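# Lay towel flat, long sides pointing forward, beside basket

## Task

Spread the towel out flat on the table as a single layer, with its long edges running straight ahead from the robot toward the far table edge. Its edges must stay at least one finger-width in from the table edge, at least two finger-widths from the basket rim, and more than a hand-width from each arm's column. The basket must stay upright with its whole base on the table, within three finger-widths of its starting spot and turned about the same way. Finally open the grippers and pull the arms away. Everything must stay correct without the robot holding it.

## Robot and tools

Robot: two arms, left_arm and right_arm, each with a two-finger gripper. Frame: one shared scene frame. The origin is on the table top midway between the arms, +x points out over the table (away from the robot), +z points up, and left_arm sits on the +y side. The names left and right refer to the arms, not to image sides. Base roots: left_arm at (+0.036, +0.342, 0) m, quat_wxyz (+0.996, 0, 0, -0.089); right_arm at (+0.011, -0.345, 0) m, quat_wxyz (+1.000, 0, 0, +0.016). Gripper axes: the fingers extend along the gripper's +z and close along its y. end_effector_position is the point between the pads, about 1 cm short of the fingertips. Joint ranges (rad), base to hand: waist -2.618 to 3.054, shoulder 0.000 to 3.142, elbow 0.000 to 3.142, wrist pitch -1.571 to 1.571, wrist yaw -1.571 to 1.571, wrist roll -2.094 to 2.094.

Row layout (shared by execute_actions and move): one flat list of 14 numbers, each in [-1, 1], always covering both arms: dx, dy, dz, rx, ry, rz, opening for left_arm, then the same seven for right_arm. dx..rz are an offset, not a pose: a change from the gripper's measured pose, expressed in that gripper's own axes. Scale: 1.0 equals 0.6 m of translation or 180 degrees of rotation; rx, ry, rz form a single rotation vector. opening is absolute, not an offset: +1 is fully open (0.093 m), -1 is shut. To keep an arm still, send zeros for its offsets (or, in the first call of a reply, the offset back to where it should be) and the opening it should keep.

execute_actions(actions): a list of up to 15 actions, run in order. Each action is a table of up to 15 rows; each row lasts one control step of 1/30 s, and a short table repeats its final row to fill 15 steps. Every row in an action is measured from the pose at that action's start, not from the previous row; for the first action of a call the start is the last pose a result reported. An empty list only returns the state and images. Per step, the command is clipped to within 70 mm and 16 degrees of the measured pose; after an action an arm advances at most to its last clipped pose, so large moves need further actions. Joint friction can leave the gripper up to about 31 mm short, and smaller commands may not move it at all. If position and orientation conflict, position wins. Elbows never fully straighten.

move(target, speed, blocking): target is one 14-number row as above, with offsets counted from the pose in the latest result that shows one. Each gripper goes in a straight line toward its target, both finishing together, over 0.5 to 10 s (cut off at 10 s). speed is the top path speed in m/s, 0.002 to 0.5, default 0.25; rotation is capped at twice that in rad/s. Paths ignore obstacles and the other arm; grippers lag, drift and can overshoot speed, especially near full reach. Faster contact and targets deeper past the contact push harder. Openings are sent when the move starts. blocking=false returns after 0.5 s while motion continues; then use wait or stop before sending other motion. The result adds a move: line giving the ending (done, off_target, moving, held, fault) and active limits (limits=paced: the sent pose was clipped; limits=held: a check blocked some steps, after which the arm may surge), plus each gripper's distance to its target. If only one arm is named, the other finished fine.

wait(seconds): 0 to 10; arms keep their last command, a running move continues, and it returns early when that move ends. stop(): brakes a running move, needing room to slow; fingers keep moving. zoom_image(camera, region): camera is cam_high, cam_low, cam_left_wrist or cam_right_wrist; region [x0, y0, x1, y1] in pixels of that camera's last 504x504 image, top-left origin, no larger than 504 by 504. read_manual(section): returns licence texts only ("licences"). finished_scene(scene): give the current scene's number; it is final and reports success.

Results: the state line shows, per arm, end_effector_position (m) and end_effector_quat_wxyz in the scene frame; printed positions may be off, more so at long reach. Hand target lines show where the controller is currently steering each gripper. A pose unreachable line means the clearance check altered or blocked that arm's command. grip_measured is the gripper motor position on the opening scale: pads meet near -0.94 and each millimetre of object width adds about 0.0208; each gripper has a fixed bias up to about 0.02. It keeps heading to the sent value after contact, so it barely reveals touching. Sending a value below the object's width reading squeezes harder, up to roughly 50 to 62 N per pad (less for parts under about 5 mm thick). Keep resending the closing value to keep holding. Joint positions lists end with the opening in metres (floored at zero). FAULT lines report an arm stop. Images arrive in the order cam_high, cam_low, cam_left_wrist, cam_right_wrist; a calibration (K, distortion, T_world_to_cam) is supplied and may be off by a few degrees and millimetres.

Avoid: knocking anything off the table (fails the task), dropping or slamming objects, pressing hard, and letting the arms collide or push on each other. Held items may occasionally be jerked briefly. Holding loads heats motors: MOTOR HOT appears at 75 °C, 90 °C halts that arm for 10 s, and at 100 °C the arm goes limp and falls until cooled. Robot time, smooth motion and low effort all count, so move efficiently.

Each tool is called after "Call:" by a JSON object that holds its "fn" and its "kwargs".

## Session

Call:
{"fn": "execute_actions", "kwargs": {"actions": []}}

Scene clock: 0.00 s.
left_arm: end_effector_position=(+0.5351, +0.4008, +0.3890) grip_measured=+1.000 end_effector_quat_wxyz=(+0.704, +0.106, +0.697, -0.089) | right_arm: end_effector_position=(+0.3997, -0.1243, +0.2903) grip_measured=+1.000 end_effector_quat_wxyz=(+0.233, +0.070, +0.810, +0.534)
Joint positions: left_arm=[0.478 1.596 1.395 0.208 0.577 0.022 0.093] | right_arm=[ 0.22   1.511  1.272 -0.221 -0.765  0.914  0.093]
Joint velocities: left_arm=[0.012 0.012 0.002 0.037 0.022 0.037 0.   ] | right_arm=[-0.007 -0.012  0.007  0.007  0.066 -0.022  0.   ]
Motor temperatures (°C, as the motors report them): left_arm=[26 28 27 29 29 27] | right_arm=[26 25 29 28 26 28]
Hand target (left_arm): +0.535, +0.401, +0.389; +0.704, +0.106, +0.697, -0.089
Hand target (right_arm): +0.400, -0.124, +0.290; +0.233, +0.070, +0.810, +0.534

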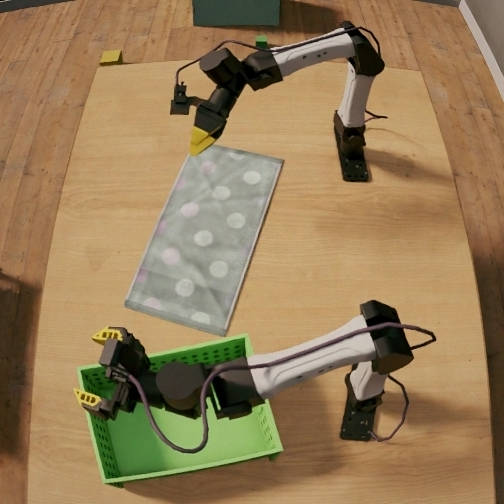

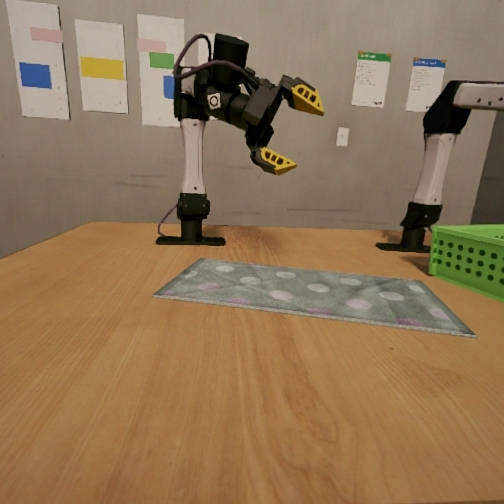

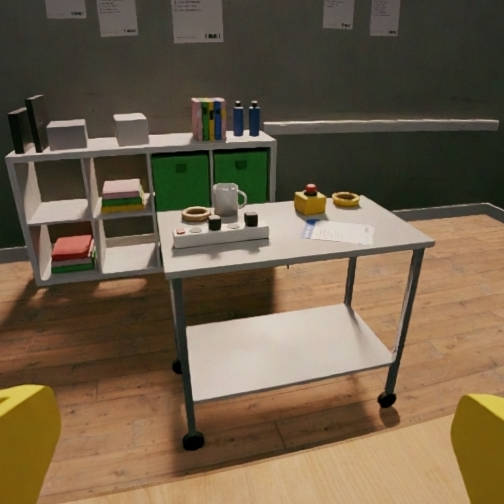

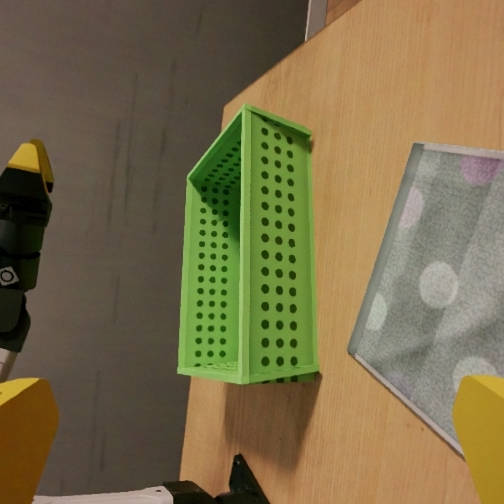

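Call:
{"fn": "move", "kwargs": {"target": [0.21,-0.8,-0.357,0.33,0.222,0.127,0,0.053,-0.45,-0.216,0.363,0.158,-0.048,0]}}

Scene clock: 49.80 s.
left_arm: end_effector_position=(+0.2026, -0.0022, +0.2530) grip_measured=+0.002 end_effector_quat_wxyz=(+0.298, +0.576, +0.716, -0.260) | right_arm: end_effector_position=(+0.3569, -0.3294, +0.0881) grip_measured=+0.002 end_effector_quat_wxyz=(+0.021, +0.009, +1.000, +0.006)
Joint positions: left_arm=[-0.818  1.373  1.33  -0.756  0.286  0.242  0.045] | right_arm=[ 0.007  1.826  1.432 -1.134 -0.01   0.058  0.045]
Joint velocities: left_arm=[ 0.002  0.002 -0.012  0.081 -0.037 -0.022 -0.   ] | right_arm=[-0.002  0.007 -0.012  0.051  0.022  0.022 -0.001]
Motor temperatures (°C, as the motors report them): left_arm=[26 33 33 36 29 27] | right_arm=[26 31 35 33 26 28]
Hand target (left_arm): +0.204, -0.004, +0.258; +0.300, +0.572, +0.718, -0.258
Hand target (right_arm): +0.353, -0.336, +0.081; +0.008, +0.011, +1.000, -0.001
Off the commanded pose (left_arm): 0.005 m, 2 deg.
Off the commanded pose (right_arm): 0.012 m, 3 deg.
move: off_target (right_arm)
camera_calibration (this result's frames):
cam_left_wrist: T_world_to_cam=[[-0.975116, -0.219371, 0.0320046, 0.191433], [-0.214844, 0.899484, -0.380488, 0.17742], [0.0546804, -0.377896, -0.924232, 0.305741], [0, 0, 0, 1]] pos_world=[0.208069, -0.002054, 0.343955]
cam_right_wrist: T_world_to_cam=[[-0.0186081, -0.999672, -0.0175885, -0.325437], [-0.91945, 0.010199, 0.393074, 0.334091], [-0.392765, 0.0234861, -0.919339, 0.3128], [0, 0, 0, 1]] pos_world=[0.423981, -0.336084, 0.150523]

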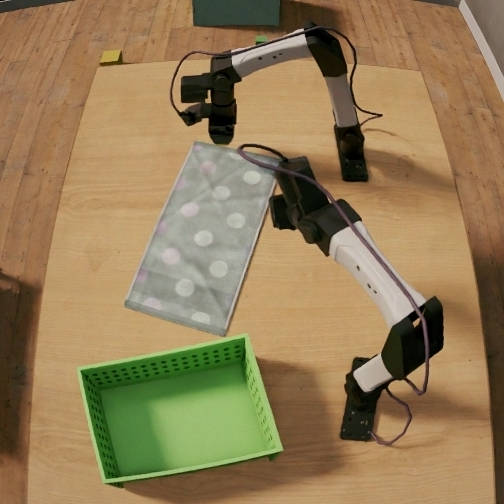

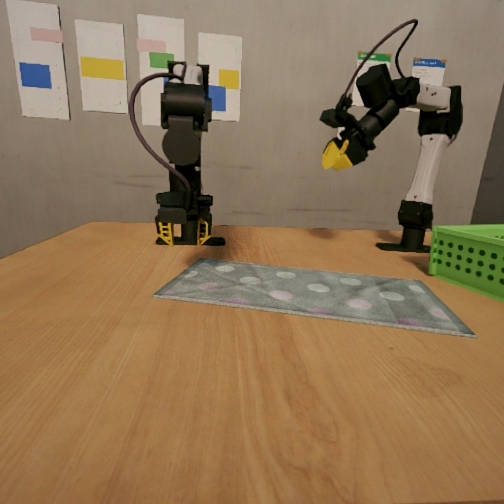

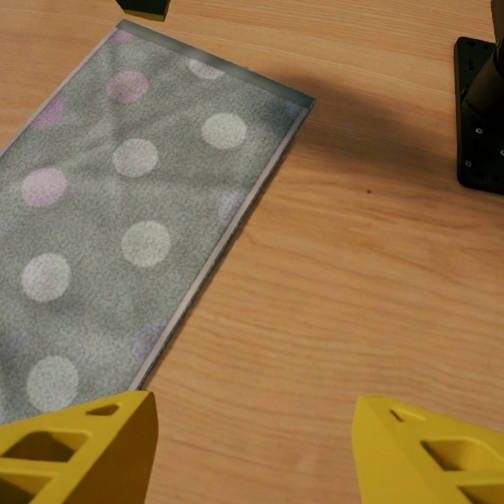

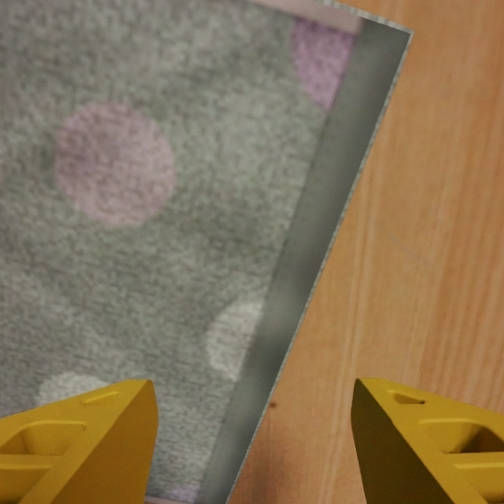

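Call:
{"fn": "move", "kwargs": {"target": [-0.077,-0.06,0.566,0,0,0,0,-0.088,-0.075,0.125,0,0,0,0], "speed": 0.15}}

Scene clock: 66.83 s.
left_arm: end_effector_position=(+0.2198, -0.2745, +0.0407) grip_measured=+0.002 end_effector_quat_wxyz=(+0.288, +0.580, +0.716, -0.260) | right_arm: end_effector_position=(+0.4004, -0.3690, +0.0194) grip_measured=+0.002 end_effector_quat_wxyz=(+0.007, +0.006, +1.000, +0.006)
Joint positions: left_arm=[-1.073  2.48   1.977 -0.277  0.117  0.061  0.045] | right_arm=[-0.1    2.079  1.506 -0.984 -0.013 -0.055  0.045]
Joint velocities: left_arm=[-0.032  0.007 -0.017 -0.051  0.022  0.022  0.   ] | right_arm=[ 0.002 -0.012 -0.012 -0.007  0.007 -0.037 -0.001]
Motor temperatures (°C, as the motors report them): left_arm=[26 33 36 36 29 27] | right_arm=[26 32 34 31 26 28]
Hand target (left_arm): +0.220, -0.279, +0.049; +0.295, +0.575, +0.716, -0.262
Hand target (right_arm): +0.412, -0.375, +0.015; +0.022, +0.009, +1.000, +0.005
Off the commanded pose (left_arm): 0.016 m, 1 deg.
Off the commanded pose (right_arm): 0.014 m, 2 deg.
move: off_target (left_arm, right_arm)
camera_calibration (this result's frames):
cam_left_wrist: T_world_to_cam=[[-0.976832, -0.209991, 0.0412773, 0.157834], [-0.210346, 0.906549, -0.365954, 0.345608], [0.0394272, -0.366158, -0.929717, 0.01243], [0, 0, 0, 1]] pos_world=[0.226384, -0.275616, 0.131518]
cam_right_wrist: T_world_to_cam=[[-0.0125634, -0.999771, -0.0173397, -0.36783], [-0.90829, 0.00415857, 0.418321, 0.394352], [-0.418153, 0.0210049, -0.908134, 0.276657], [0, 0, 0, 1]] pos_world=[0.469249, -0.375197, 0.079898]

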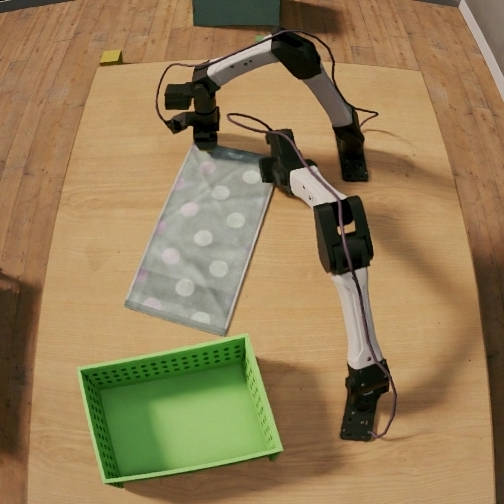

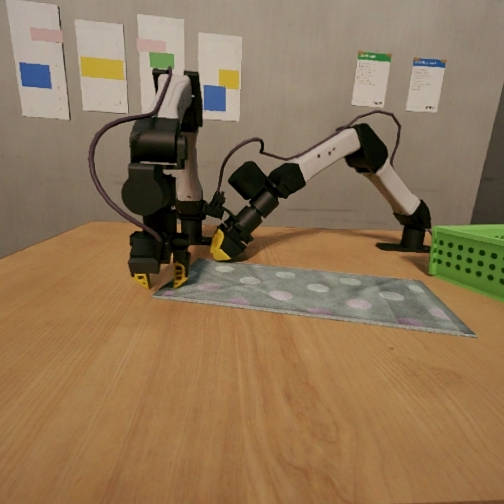

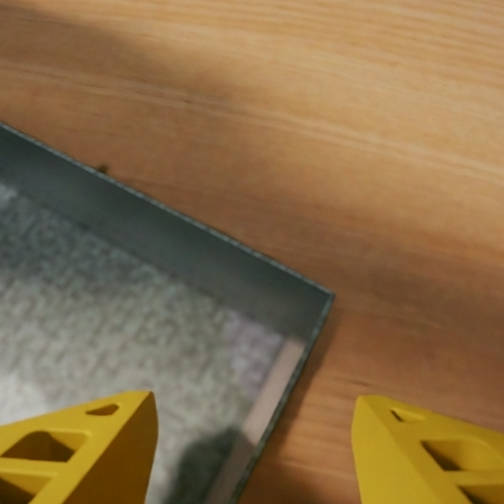

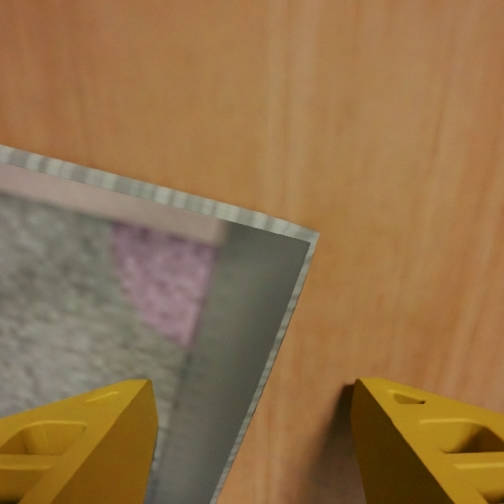

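Call:
{"fn": "move", "kwargs": {"target": [0.055,0,0.05,0,0,0,0,-0.015,0.02,0.04,0,0,0,0], "speed": 0.05}}

Call:
{"fn": "move", "kwargs": {"target": [0,0,0,0,0,0,-1,0,0,0,0,0,0,-1]}}

Call:
{"fn": "move", "kwargs": {"target": [-0.03,0,-0.15,0,0,0,-1,0,0.05,-0.13,0,0,0,-1], "speed": 0.08}}

Scene clock: 74.57 s.
left_arm: end_effector_position=(+0.2221, -0.2812, +0.0318) grip_measured=+0.002 end_effector_quat_wxyz=(+0.313, +0.573, +0.705, -0.276) | right_arm: end_effector_position=(+0.4009, -0.3671, +0.0182) grip_measured=+0.002 end_effector_quat_wxyz=(+0.007, +0.010, +1.000, +0.001)
Joint positions: left_arm=[-1.073  2.492  1.915 -0.139  0.117  0.061  0.045] | right_arm=[-0.09   2.082  1.506 -0.981 -0.002 -0.037  0.045]
Joint velocities: left_arm=[-0.022  0.027 -0.007  0.007 -0.007  0.007 -0.001] | right_arm=[-0.002 -0.002 -0.017  0.007 -0.022  0.022  0.   ]
Motor temperatures (°C, as the motors report them): left_arm=[26 37 36 36 29 27] | right_arm=[26 33 35 31 26 28]
Hand target (left_arm): +0.218, -0.271, -0.003; +0.288, +0.580, +0.716, -0.260
Hand target (right_arm): +0.408, -0.357, -0.004; +0.007, +0.006, +1.000, +0.006
Off the commanded pose (left_arm): 0.037 m, 4 deg.
Off the commanded pose (right_arm): 0.026 m, 1 deg.
move: off_target (left_arm, right_arm)
camera_calibration (this result's frames):
cam_left_wrist: T_world_to_cam=[[-0.977488, -0.208192, 0.0342405, 0.159907], [-0.202769, 0.882092, -0.425203, 0.342306], [0.0583208, -0.422574, -0.90445, -0.0192061], [0, 0, 0, 1]] pos_world=[0.226836, -0.27677, 0.122703]
cam_right_wrist: T_world_to_cam=[[-0.0215058, -0.99975, -0.00619134, -0.362535], [-0.907686, 0.0169287, 0.419307, 0.39967], [-0.419098, 0.0146373, -0.907823, 0.273816], [0, 0, 0, 1]] pos_world=[0.469734, -0.373218, 0.0787472]

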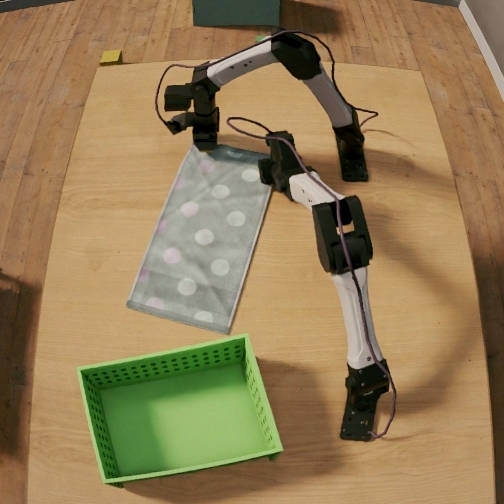

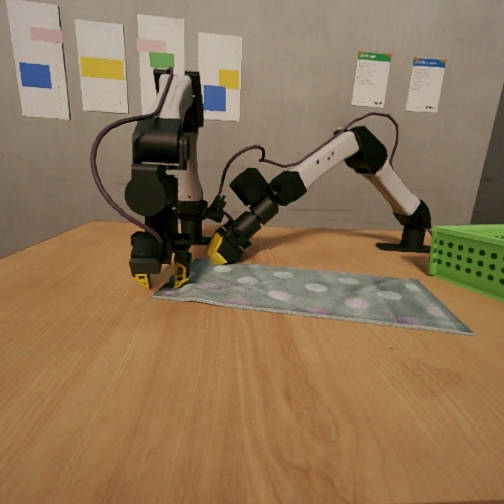

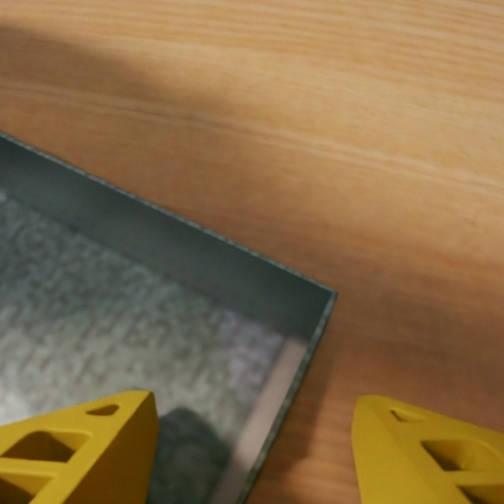

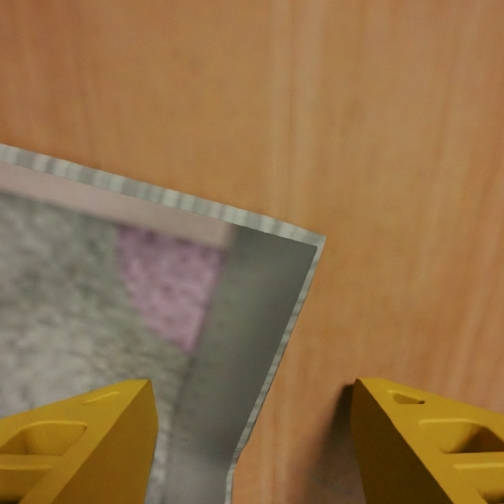

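Scene clock: 75.07 s.
left_arm: end_effector_position=(+0.2248, -0.2813, +0.0327) grip_measured=-0.991 end_effector_quat_wxyz=(+0.317, +0.571, +0.706, -0.275) | right_arm: end_effector_position=(+0.4004, -0.3615, +0.0183) grip_measured=-0.978 end_effector_quat_wxyz=(+0.006, +0.009, +1.000, +0.013)
Joint positions: left_arm=[-1.07   2.492  1.915 -0.134  0.111  0.061  0.   ] | right_arm=[-0.087  2.082  1.506 -0.984 -0.027 -0.037  0.   ]
Joint velocities: left_arm=[-0.007  0.002 -0.002 -0.022 -0.051 -0.007  0.   ] | right_arm=[ 0.002  0.017  0.007 -0.125  0.081 -0.051  0.   ]
Motor temperatures (°C, as the motors report them): left_arm=[26 37 36 36 29 27] | right_arm=[26 33 35 31 26 28]
Hand target (left_arm): +0.222, -0.281, +0.032; +0.313, +0.573, +0.705, -0.276
Hand target (right_arm): +0.401, -0.367, +0.018; +0.007, +0.010, +1.000, +0.001
Off the commanded pose (left_arm): 0.003 m, 1 deg.
Off the commanded pose (right_arm): 0.006 m, 1 deg.
move: done
camera_calibration (this result's frames):
cam_left_wrist: T_world_to_cam=[[-0.976199, -0.214829, 0.0297413, 0.160464], [-0.206564, 0.879206, -0.429334, 0.343443], [0.0660846, -0.425259, -0.902656, -0.0212028], [0, 0, 0, 1]] pos_world=[0.228989, -0.276501, 0.12354]
cam_right_wrist: T_world_to_cam=[[-0.0178048, -0.999358, -0.0310741, -0.357883], [-0.907022, 0.00306693, 0.421072, 0.393845], [-0.420706, 0.035682, -0.906495, 0.281823], [0, 0, 0, 1]] pos_world=[0.469419, -0.368918, 0.0785131]

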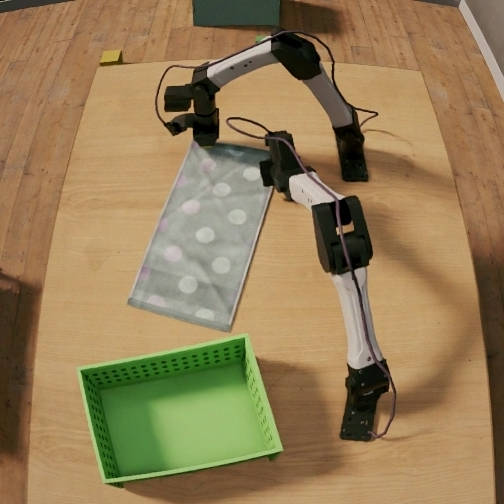

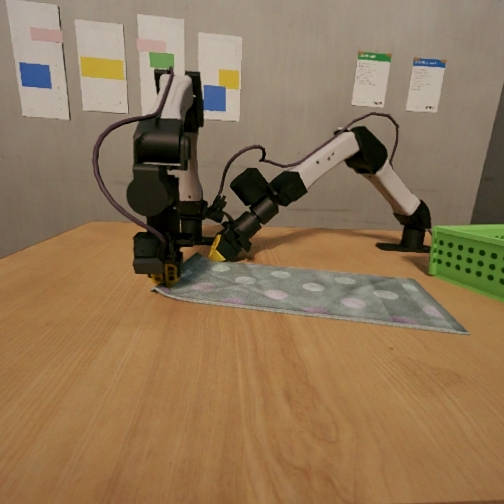

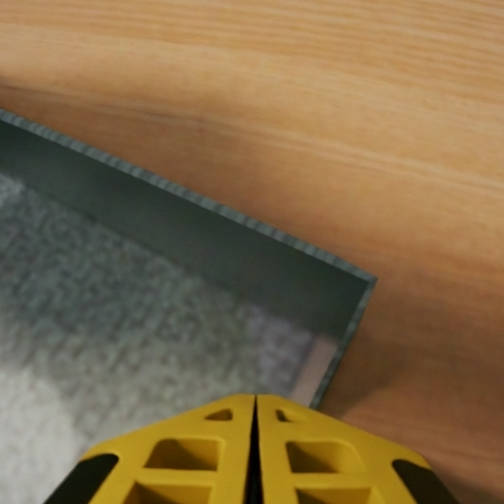

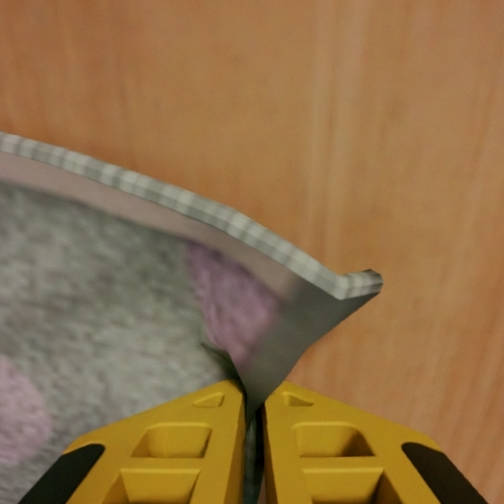

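Scene clock: 76.70 s.
left_arm: end_effector_position=(+0.2144, -0.2334, +0.1059) grip_measured=-0.991 end_effector_quat_wxyz=(+0.323, +0.567, +0.706, -0.276) | right_arm: end_effector_position=(+0.3978, -0.3361, +0.0819) grip_measured=-0.978 end_effector_quat_wxyz=(-0.008, +0.009, +1.000, +0.014)
Joint positions: left_arm=[-1.062  2.195  1.687 -0.19   0.111  0.062  0.   ] | right_arm=[-0.022  2.041  1.703 -1.248 -0.028  0.029  0.   ]
Joint velocities: left_arm=[-0.002 -0.002  0.007  0.022 -0.022  0.007  0.   ] | right_arm=[-0.007 -0.007  0.002 -0.007  0.066  0.022  0.   ]
Motor temperatures (°C, as the motors report them): left_arm=[26 38 36 36 29 27] | right_arm=[26 34 35 31 26 28]
Hand target (left_arm): +0.215, -0.227, +0.106; +0.317, +0.571, +0.706, -0.275
Hand target (right_arm): +0.399, -0.332, +0.097; +0.006, +0.008, +1.000, +0.013
Off the commanded pose (left_arm): 0.008 m, 1 deg.
Off the commanded pose (right_arm): 0.015 m, 2 deg.
move: off_target (right_arm)
camera_calibration (this result's frames):
cam_left_wrist: T_world_to_cam=[[-0.974579, -0.222342, 0.0275734, 0.156537], [-0.211527, 0.872567, -0.440321, 0.331334], [0.0738422, -0.43496, -0.897417, 0.0614977], [0, 0, 0, 1]] pos_world=[0.218103, -0.227557, 0.196766]
cam_right_wrist: T_world_to_cam=[[-0.0194261, -0.999269, -0.032919, -0.329721], [-0.895192, 0.00272098, 0.445673, 0.357728], [-0.445257, 0.0381265, -0.894591, 0.347109], [0, 0, 0, 1]] pos_world=[0.468383, -0.343687, 0.140237]

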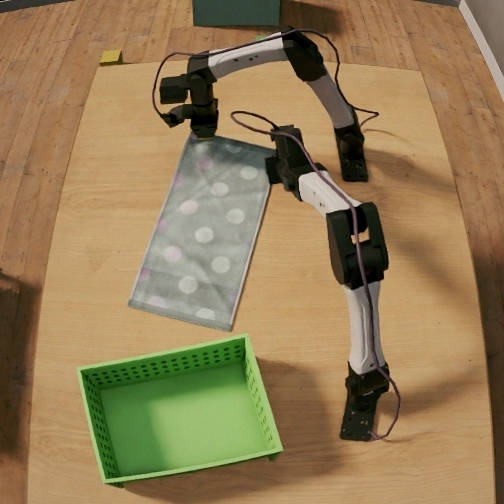

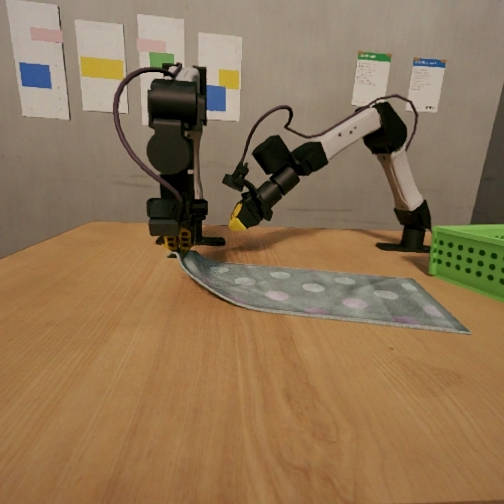

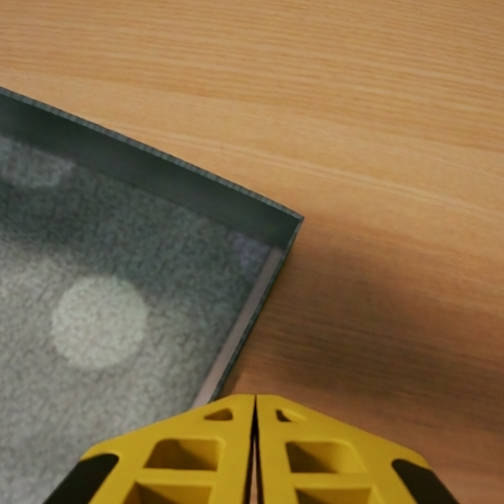

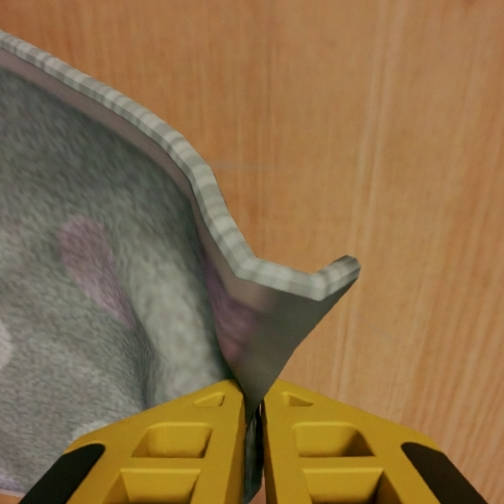

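Call:
{"fn": "move", "kwargs": {"target": [0.347,0.245,-0.427,-0.003,0.279,0.013,0,0,0,0.03,0,0,0,-1]}}

Scene clock: 90.77 s.
left_arm: end_effector_position=(+0.2949, +0.1112, +0.1079) grip_measured=-0.002 end_effector_quat_wxyz=(+0.012, +0.634, +0.773, -0.003) | right_arm: end_effector_position=(+0.3969, -0.3361, +0.0710) grip_measured=-0.978 end_effector_quat_wxyz=(-0.007, +0.010, +1.000, +0.014)
Joint positions: left_arm=[-0.549  1.837  1.526 -1.235  0.005  0.648  0.045] | right_arm=[-0.022  2.041  1.659 -1.202 -0.028  0.029  0.   ]
Joint velocities: left_arm=[-0.002  0.002  0.002 -0.037 -0.066 -0.007 -0.   ] | right_arm=[ 0.002  0.012 -0.002 -0.022 -0.081  0.007  0.   ]
Motor temperatures (°C, as the motors report them): left_arm=[26 43 35 36 29 27] | right_arm=[26 38 36 30 26 28]
Hand target (left_arm): +0.290, +0.119, +0.110; +0.005, +0.638, +0.770, +0.003
Hand target (right_arm): +0.397, -0.336, +0.064; -0.008, +0.009, +1.000, +0.014
Off the commanded pose (left_arm): 0.010 m, 2 deg.
Off the commanded pose (right_arm): 0.007 m, 0 deg.
move: done
camera_calibration (this result's frames):
cam_left_wrist: T_world_to_cam=[[-0.97764, -0.209146, -0.0218585, 0.316351], [-0.201099, 0.899481, 0.387935, -0.046851], [-0.0614738, 0.383657, -0.921427, 0.158656], [0, 0, 0, 1]] pos_world=[0.309609, 0.0474354, 0.17128]
cam_right_wrist: T_world_to_cam=[[-0.020126, -0.999254, -0.0329656, -0.329818], [-0.896028, 0.00339979, 0.443984, 0.362507], [-0.44354, 0.0384737, -0.895428, 0.336479], [0, 0, 0, 1]] pos_world=[0.467421, -0.34375, 0.129473]

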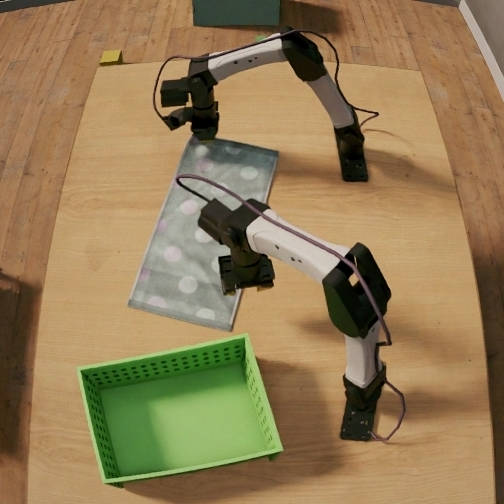

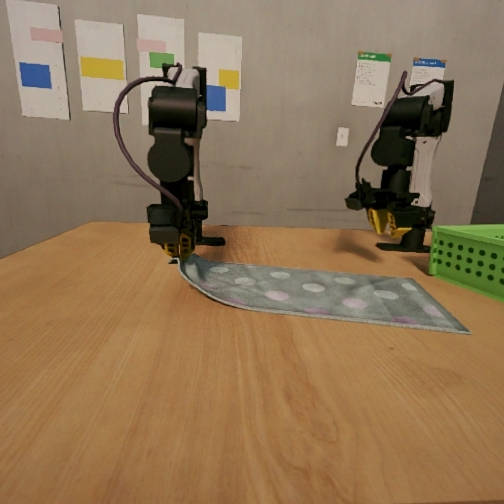

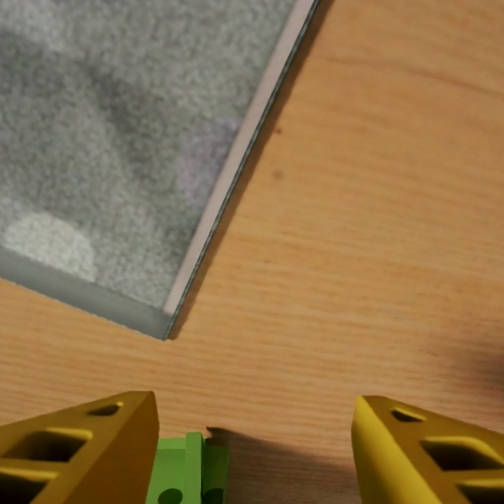

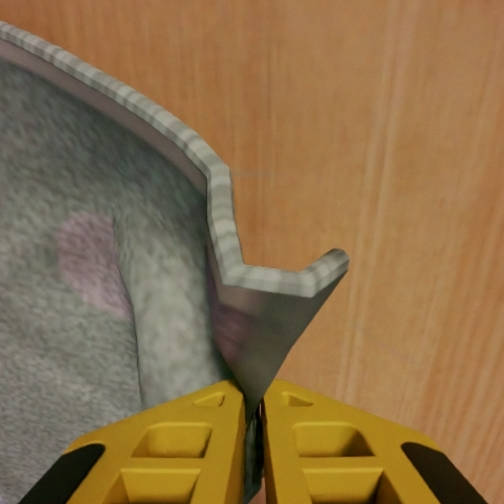

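Call:
{"fn": "move", "kwargs": {"target": [0.035,0.07,0.12,0,0,0,0,0,0,0,0,0,0,-1], "speed": 0.1}}

Call:
{"fn": "move", "kwargs": {"target": [0,0,0.07,0,0,0,0,0,0,0,0,0,0,-1], "speed": 0.05}}

Call:
{"fn": "move", "kwargs": {"target": [0,0,0.02,0,0,0,-1,0,0,0,0,0,0,-1]}}

Call:
{"fn": "move", "kwargs": {"target": [0,0,-0.08,0,0,0,-1,0,0,0,0,0,0,-1], "speed": 0.06}}

Scene clock: 102.00 s.
left_arm: end_effector_position=(+0.3331, +0.1385, +0.0429) grip_measured=-0.002 end_effector_quat_wxyz=(+0.013, +0.633, +0.774, -0.001) | right_arm: end_effector_position=(+0.3969, -0.3361, +0.0710) grip_measured=-0.978 end_effector_quat_wxyz=(-0.007, +0.010, +1.000, +0.014)
Joint positions: left_arm=[-0.422  1.931  1.387 -1.001  0.004  0.77   0.045] | right_arm=[-0.022  2.041  1.659 -1.202 -0.028  0.029  0.   ]
Joint velocities: left_arm=[ 0.007  0.002  0.002 -0.022 -0.037  0.051 -0.   ] | right_arm=[-0.007  0.012  0.012 -0.125  0.066 -0.007  0.   ]
Motor temperatures (°C, as the motors report them): left_arm=[26 42 35 34 29 27] | right_arm=[26 39 35 30 26 28]
Hand target (left_arm): +0.334, +0.140, +0.036; +0.013, +0.635, +0.773, -0.001
Hand target (right_arm): +0.397, -0.336, +0.071; -0.007, +0.010, +1.000, +0.014
Off the commanded pose (left_arm): 0.007 m, 0 deg.
Off the commanded pose (right_arm): 0.000 m, 0 deg.
move: done
camera_calibration (this result's frames):
cam_left_wrist: T_world_to_cam=[[-0.97654, -0.213647, -0.0269305, 0.358451], [-0.207153, 0.897898, 0.388415, -0.03639], [-0.0588029, 0.384882, -0.921091, 0.0895954], [0, 0, 0, 1]] pos_world=[0.347772, 0.0747729, 0.106313]
cam_right_wrist: T_world_to_cam=[[-0.020126, -0.999254, -0.0329656, -0.329818], [-0.896028, 0.00339979, 0.443984, 0.362507], [-0.44354, 0.0384737, -0.895428, 0.336479], [0, 0, 0, 1]] pos_world=[0.467421, -0.34375, 0.129473]

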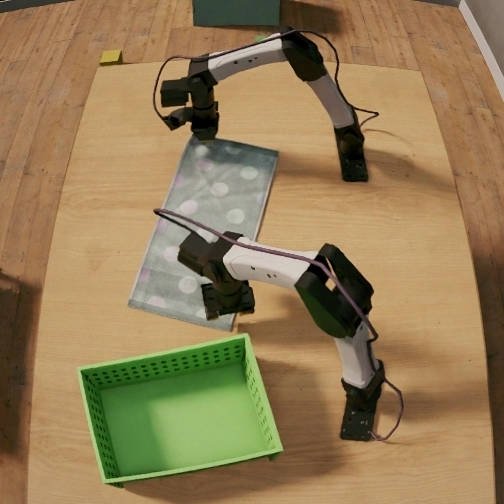

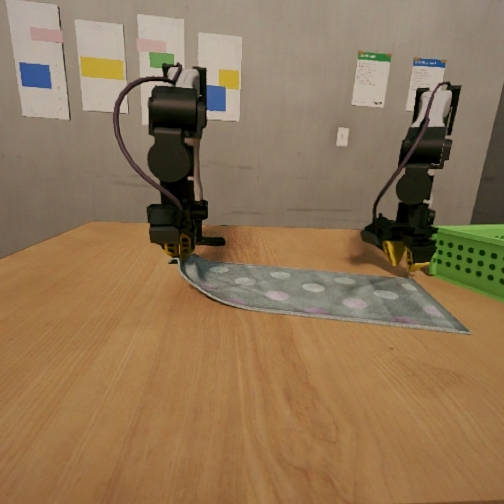

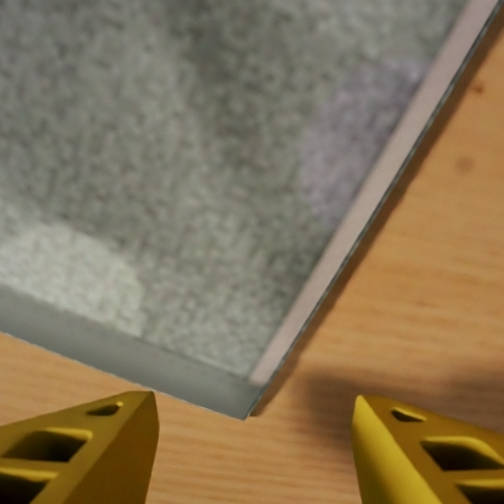

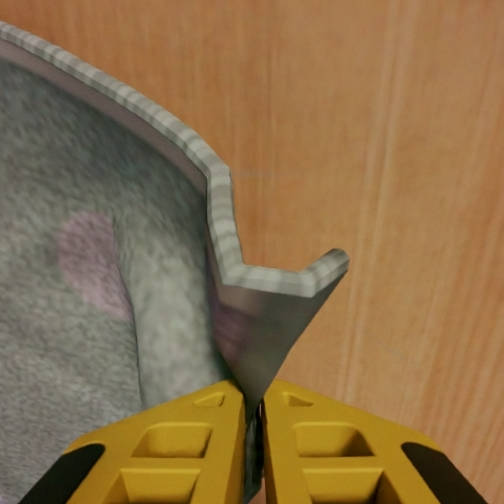

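Scene clock: 103.07 s.
left_arm: end_effector_position=(+0.3325, +0.1391, +0.0178) grip_measured=-0.002 end_effector_quat_wxyz=(+0.012, +0.633, +0.774, -0.000) | right_arm: end_effector_position=(+0.3969, -0.3361, +0.0710) grip_measured=-0.978 end_effector_quat_wxyz=(-0.007, +0.010, +1.000, +0.014)
Joint positions: left_arm=[-0.422  1.963  1.327 -0.911  0.003  0.77   0.045] | right_arm=[-0.022  2.041  1.659 -1.202 -0.028  0.029  0.   ]
Joint velocities: left_arm=[ 0.007  0.012  0.007  0.037  0.022 -0.037 -0.001] | right_arm=[-0.012 -0.017  0.027 -0.037  0.007 -0.022  0.   ]
Motor temperatures (°C, as the motors report them): left_arm=[26 42 35 34 29 27] | right_arm=[26 39 35 30 26 28]
Hand target (left_arm): +0.333, +0.139, +0.002; +0.013, +0.633, +0.774, -0.001
Hand target (right_arm): +0.397, -0.336, +0.071; -0.007, +0.010, +1.000, +0.014
Off the commanded pose (left_arm): 0.017 m, 0 deg.
Off the commanded pose (right_arm): 0.000 m, 0 deg.
move: off_target (left_arm)
camera_calibration (this result's frames):
cam_left_wrist: T_world_to_cam=[[-0.976598, -0.213599, -0.0251327, 0.35731], [-0.206234, 0.896893, 0.391217, -0.0274446], [-0.061022, 0.387245, -0.919955, 0.0665623], [0, 0, 0, 1]] pos_world=[0.34735, 0.07516, 0.0809513]
cam_right_wrist: T_world_to_cam=[[-0.020126, -0.999254, -0.0329656, -0.329818], [-0.896028, 0.00339979, 0.443984, 0.362507], [-0.44354, 0.0384737, -0.895428, 0.336479], [0, 0, 0, 1]] pos_world=[0.467421, -0.34375, 0.129473]

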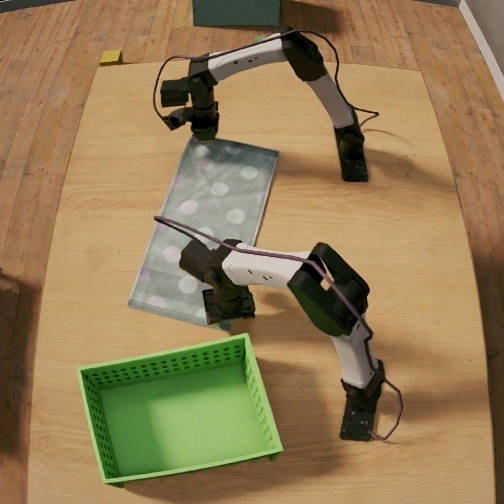

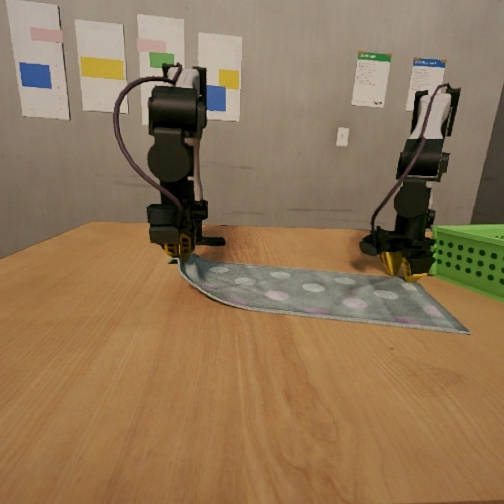

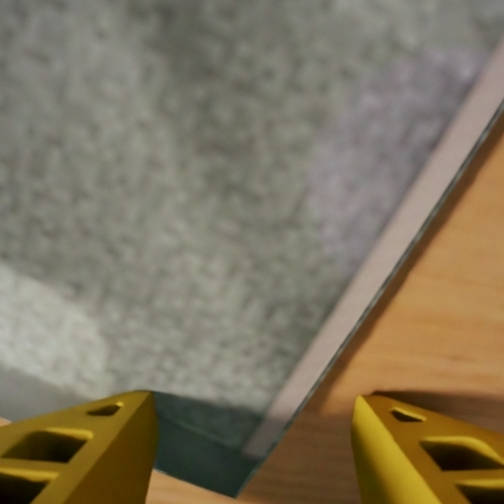

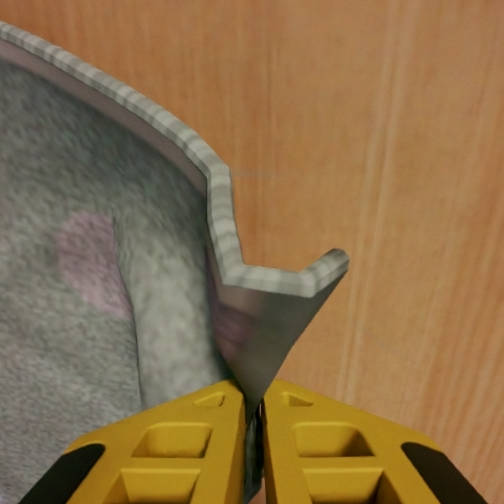

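Scene clock: 103.77 s.
left_arm: end_effector_position=(+0.3361, +0.1397, +0.0182) grip_measured=-0.983 end_effector_quat_wxyz=(+0.017, +0.632, +0.775, +0.006) | right_arm: end_effector_position=(+0.3969, -0.3361, +0.0710) grip_measured=-0.978 end_effector_quat_wxyz=(-0.007, +0.010, +1.000, +0.014)
Joint positions: left_arm=[-0.421  1.962  1.327 -0.901 -0.01   0.77   0.   ] | right_arm=[-0.022  2.041  1.659 -1.202 -0.028  0.029  0.   ]
Joint velocities: left_arm=[-0.022 -0.002 -0.012 -0.022 -0.037  0.081  0.   ] | right_arm=[-0.012  0.022  0.007 -0.037  0.037 -0.037  0.   ]
Motor temperatures (°C, as the motors report them): left_arm=[26 42 35 34 29 27] | right_arm=[26 39 35 30 26 28]
Hand target (left_arm): +0.332, +0.140, +0.006; +0.011, +0.633, +0.774, -0.000
Hand target (right_arm): +0.397, -0.336, +0.071; -0.007, +0.010, +1.000, +0.014
Off the commanded pose (left_arm): 0.013 m, 1 deg.
Off the commanded pose (right_arm): 0.000 m, 0 deg.
move: off_target (left_arm)
camera_calibration (this result's frames):
cam_left_wrist: T_world_to_cam=[[-0.975718, -0.21494, -0.0421295, 0.361151], [-0.21406, 0.895038, 0.391262, -0.024559], [-0.0463901, 0.39078, -0.919315, 0.0615486], [0, 0, 0, 1]] pos_world=[0.34998, 0.075555, 0.0814066]
cam_right_wrist: T_world_to_cam=[[-0.020126, -0.999254, -0.0329656, -0.329818], [-0.896028, 0.00339979, 0.443984, 0.362507], [-0.44354, 0.0384737, -0.895428, 0.336479], [0, 0, 0, 1]] pos_world=[0.467421, -0.34375, 0.129473]

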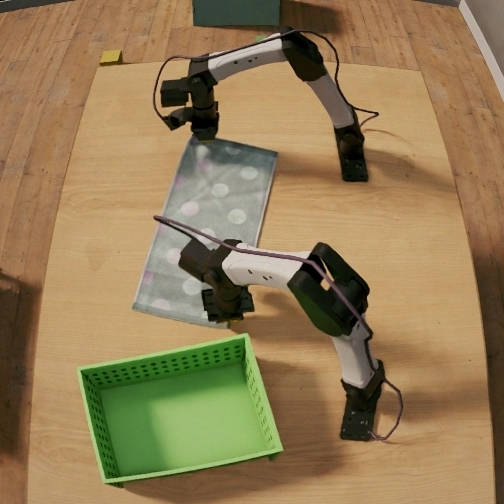

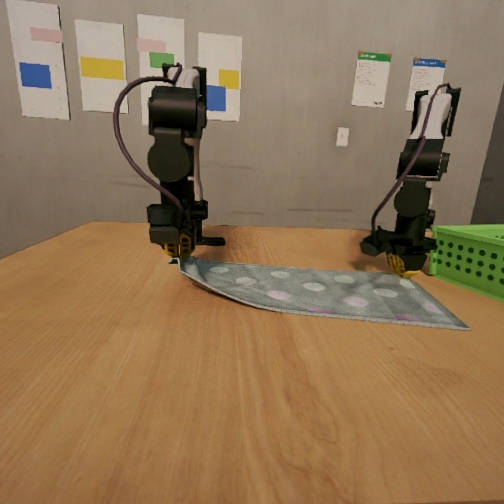

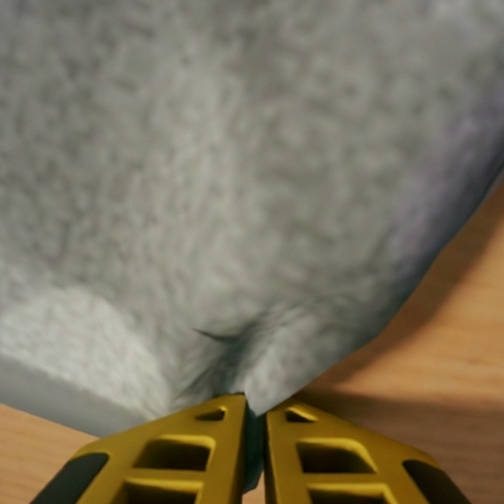

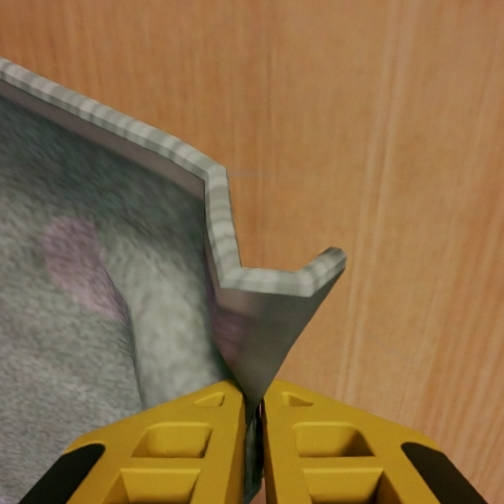

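Scene clock: 105.03 s.
left_arm: end_effector_position=(+0.3332, +0.1417, +0.0539) grip_measured=-0.983 end_effector_quat_wxyz=(+0.008, +0.632, +0.775, +0.006) | right_arm: end_effector_position=(+0.3969, -0.3361, +0.0710) grip_measured=-0.978 end_effector_quat_wxyz=(-0.007, +0.010, +1.000, +0.014)
Joint positions: left_arm=[-0.421  1.922  1.42  -1.052 -0.01   0.77   0.   ] | right_arm=[-0.022  2.041  1.659 -1.202 -0.028  0.029  0.   ]
Joint velocities: left_arm=[ 0.002  0.012 -0.012 -0.007 -0.022 -0.051  0.   ] | right_arm=[ 0.002 -0.007  0.002 -0.11   0.007  0.007  0.   ]
Motor temperatures (°C, as the motors report them): left_arm=[26 42 35 34 29 27] | right_arm=[26 39 35 30 26 28]
Hand target (left_arm): +0.334, +0.139, +0.066; +0.017, +0.632, +0.775, +0.006
Hand target (right_arm): +0.397, -0.336, +0.071; -0.007, +0.010, +1.000, +0.014
Off the commanded pose (left_arm): 0.012 m, 1 deg.
Off the commanded pose (right_arm): 0.000 m, 0 deg.
move: off_target (left_arm)
camera_calibration (this result's frames):
cam_left_wrist: T_world_to_cam=[[-0.976251, -0.214576, -0.0298471, 0.359757], [-0.208176, 0.891021, 0.403415, -0.0428899], [-0.0599688, 0.400048, -0.91453, 0.096356], [0, 0, 0, 1]] pos_world=[0.348063, 0.0768638, 0.116161]
cam_right_wrist: T_world_to_cam=[[-0.020126, -0.999254, -0.0329656, -0.329818], [-0.896028, 0.00339979, 0.443984, 0.362507], [-0.44354, 0.0384737, -0.895428, 0.336479], [0, 0, 0, 1]] pos_world=[0.467421, -0.34375, 0.129473]

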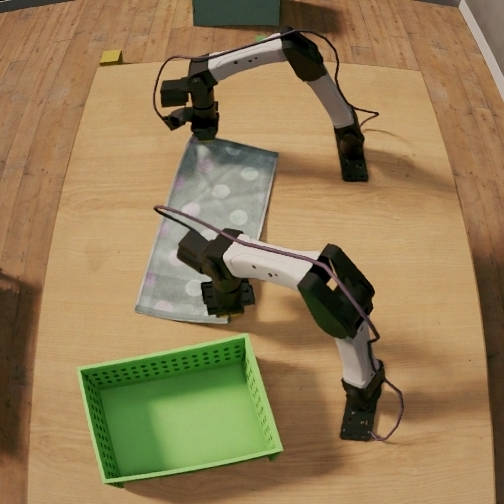

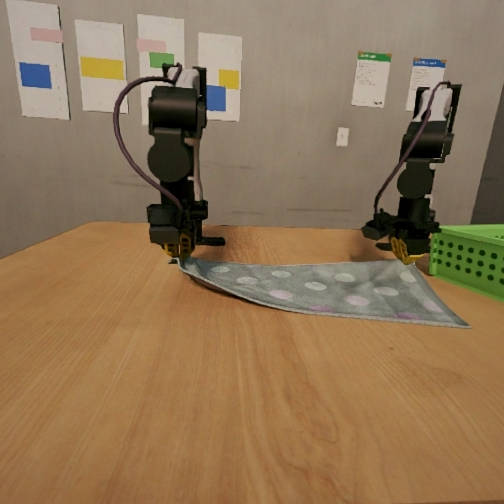

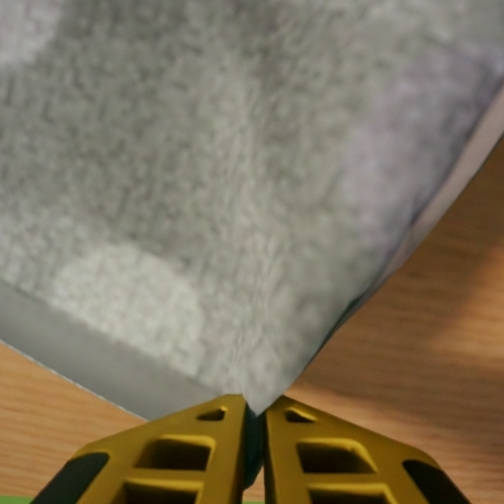

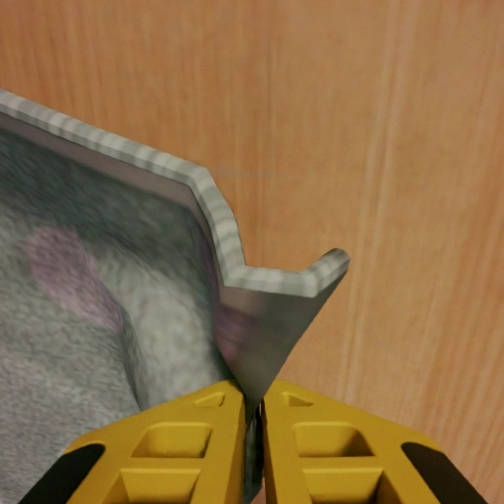

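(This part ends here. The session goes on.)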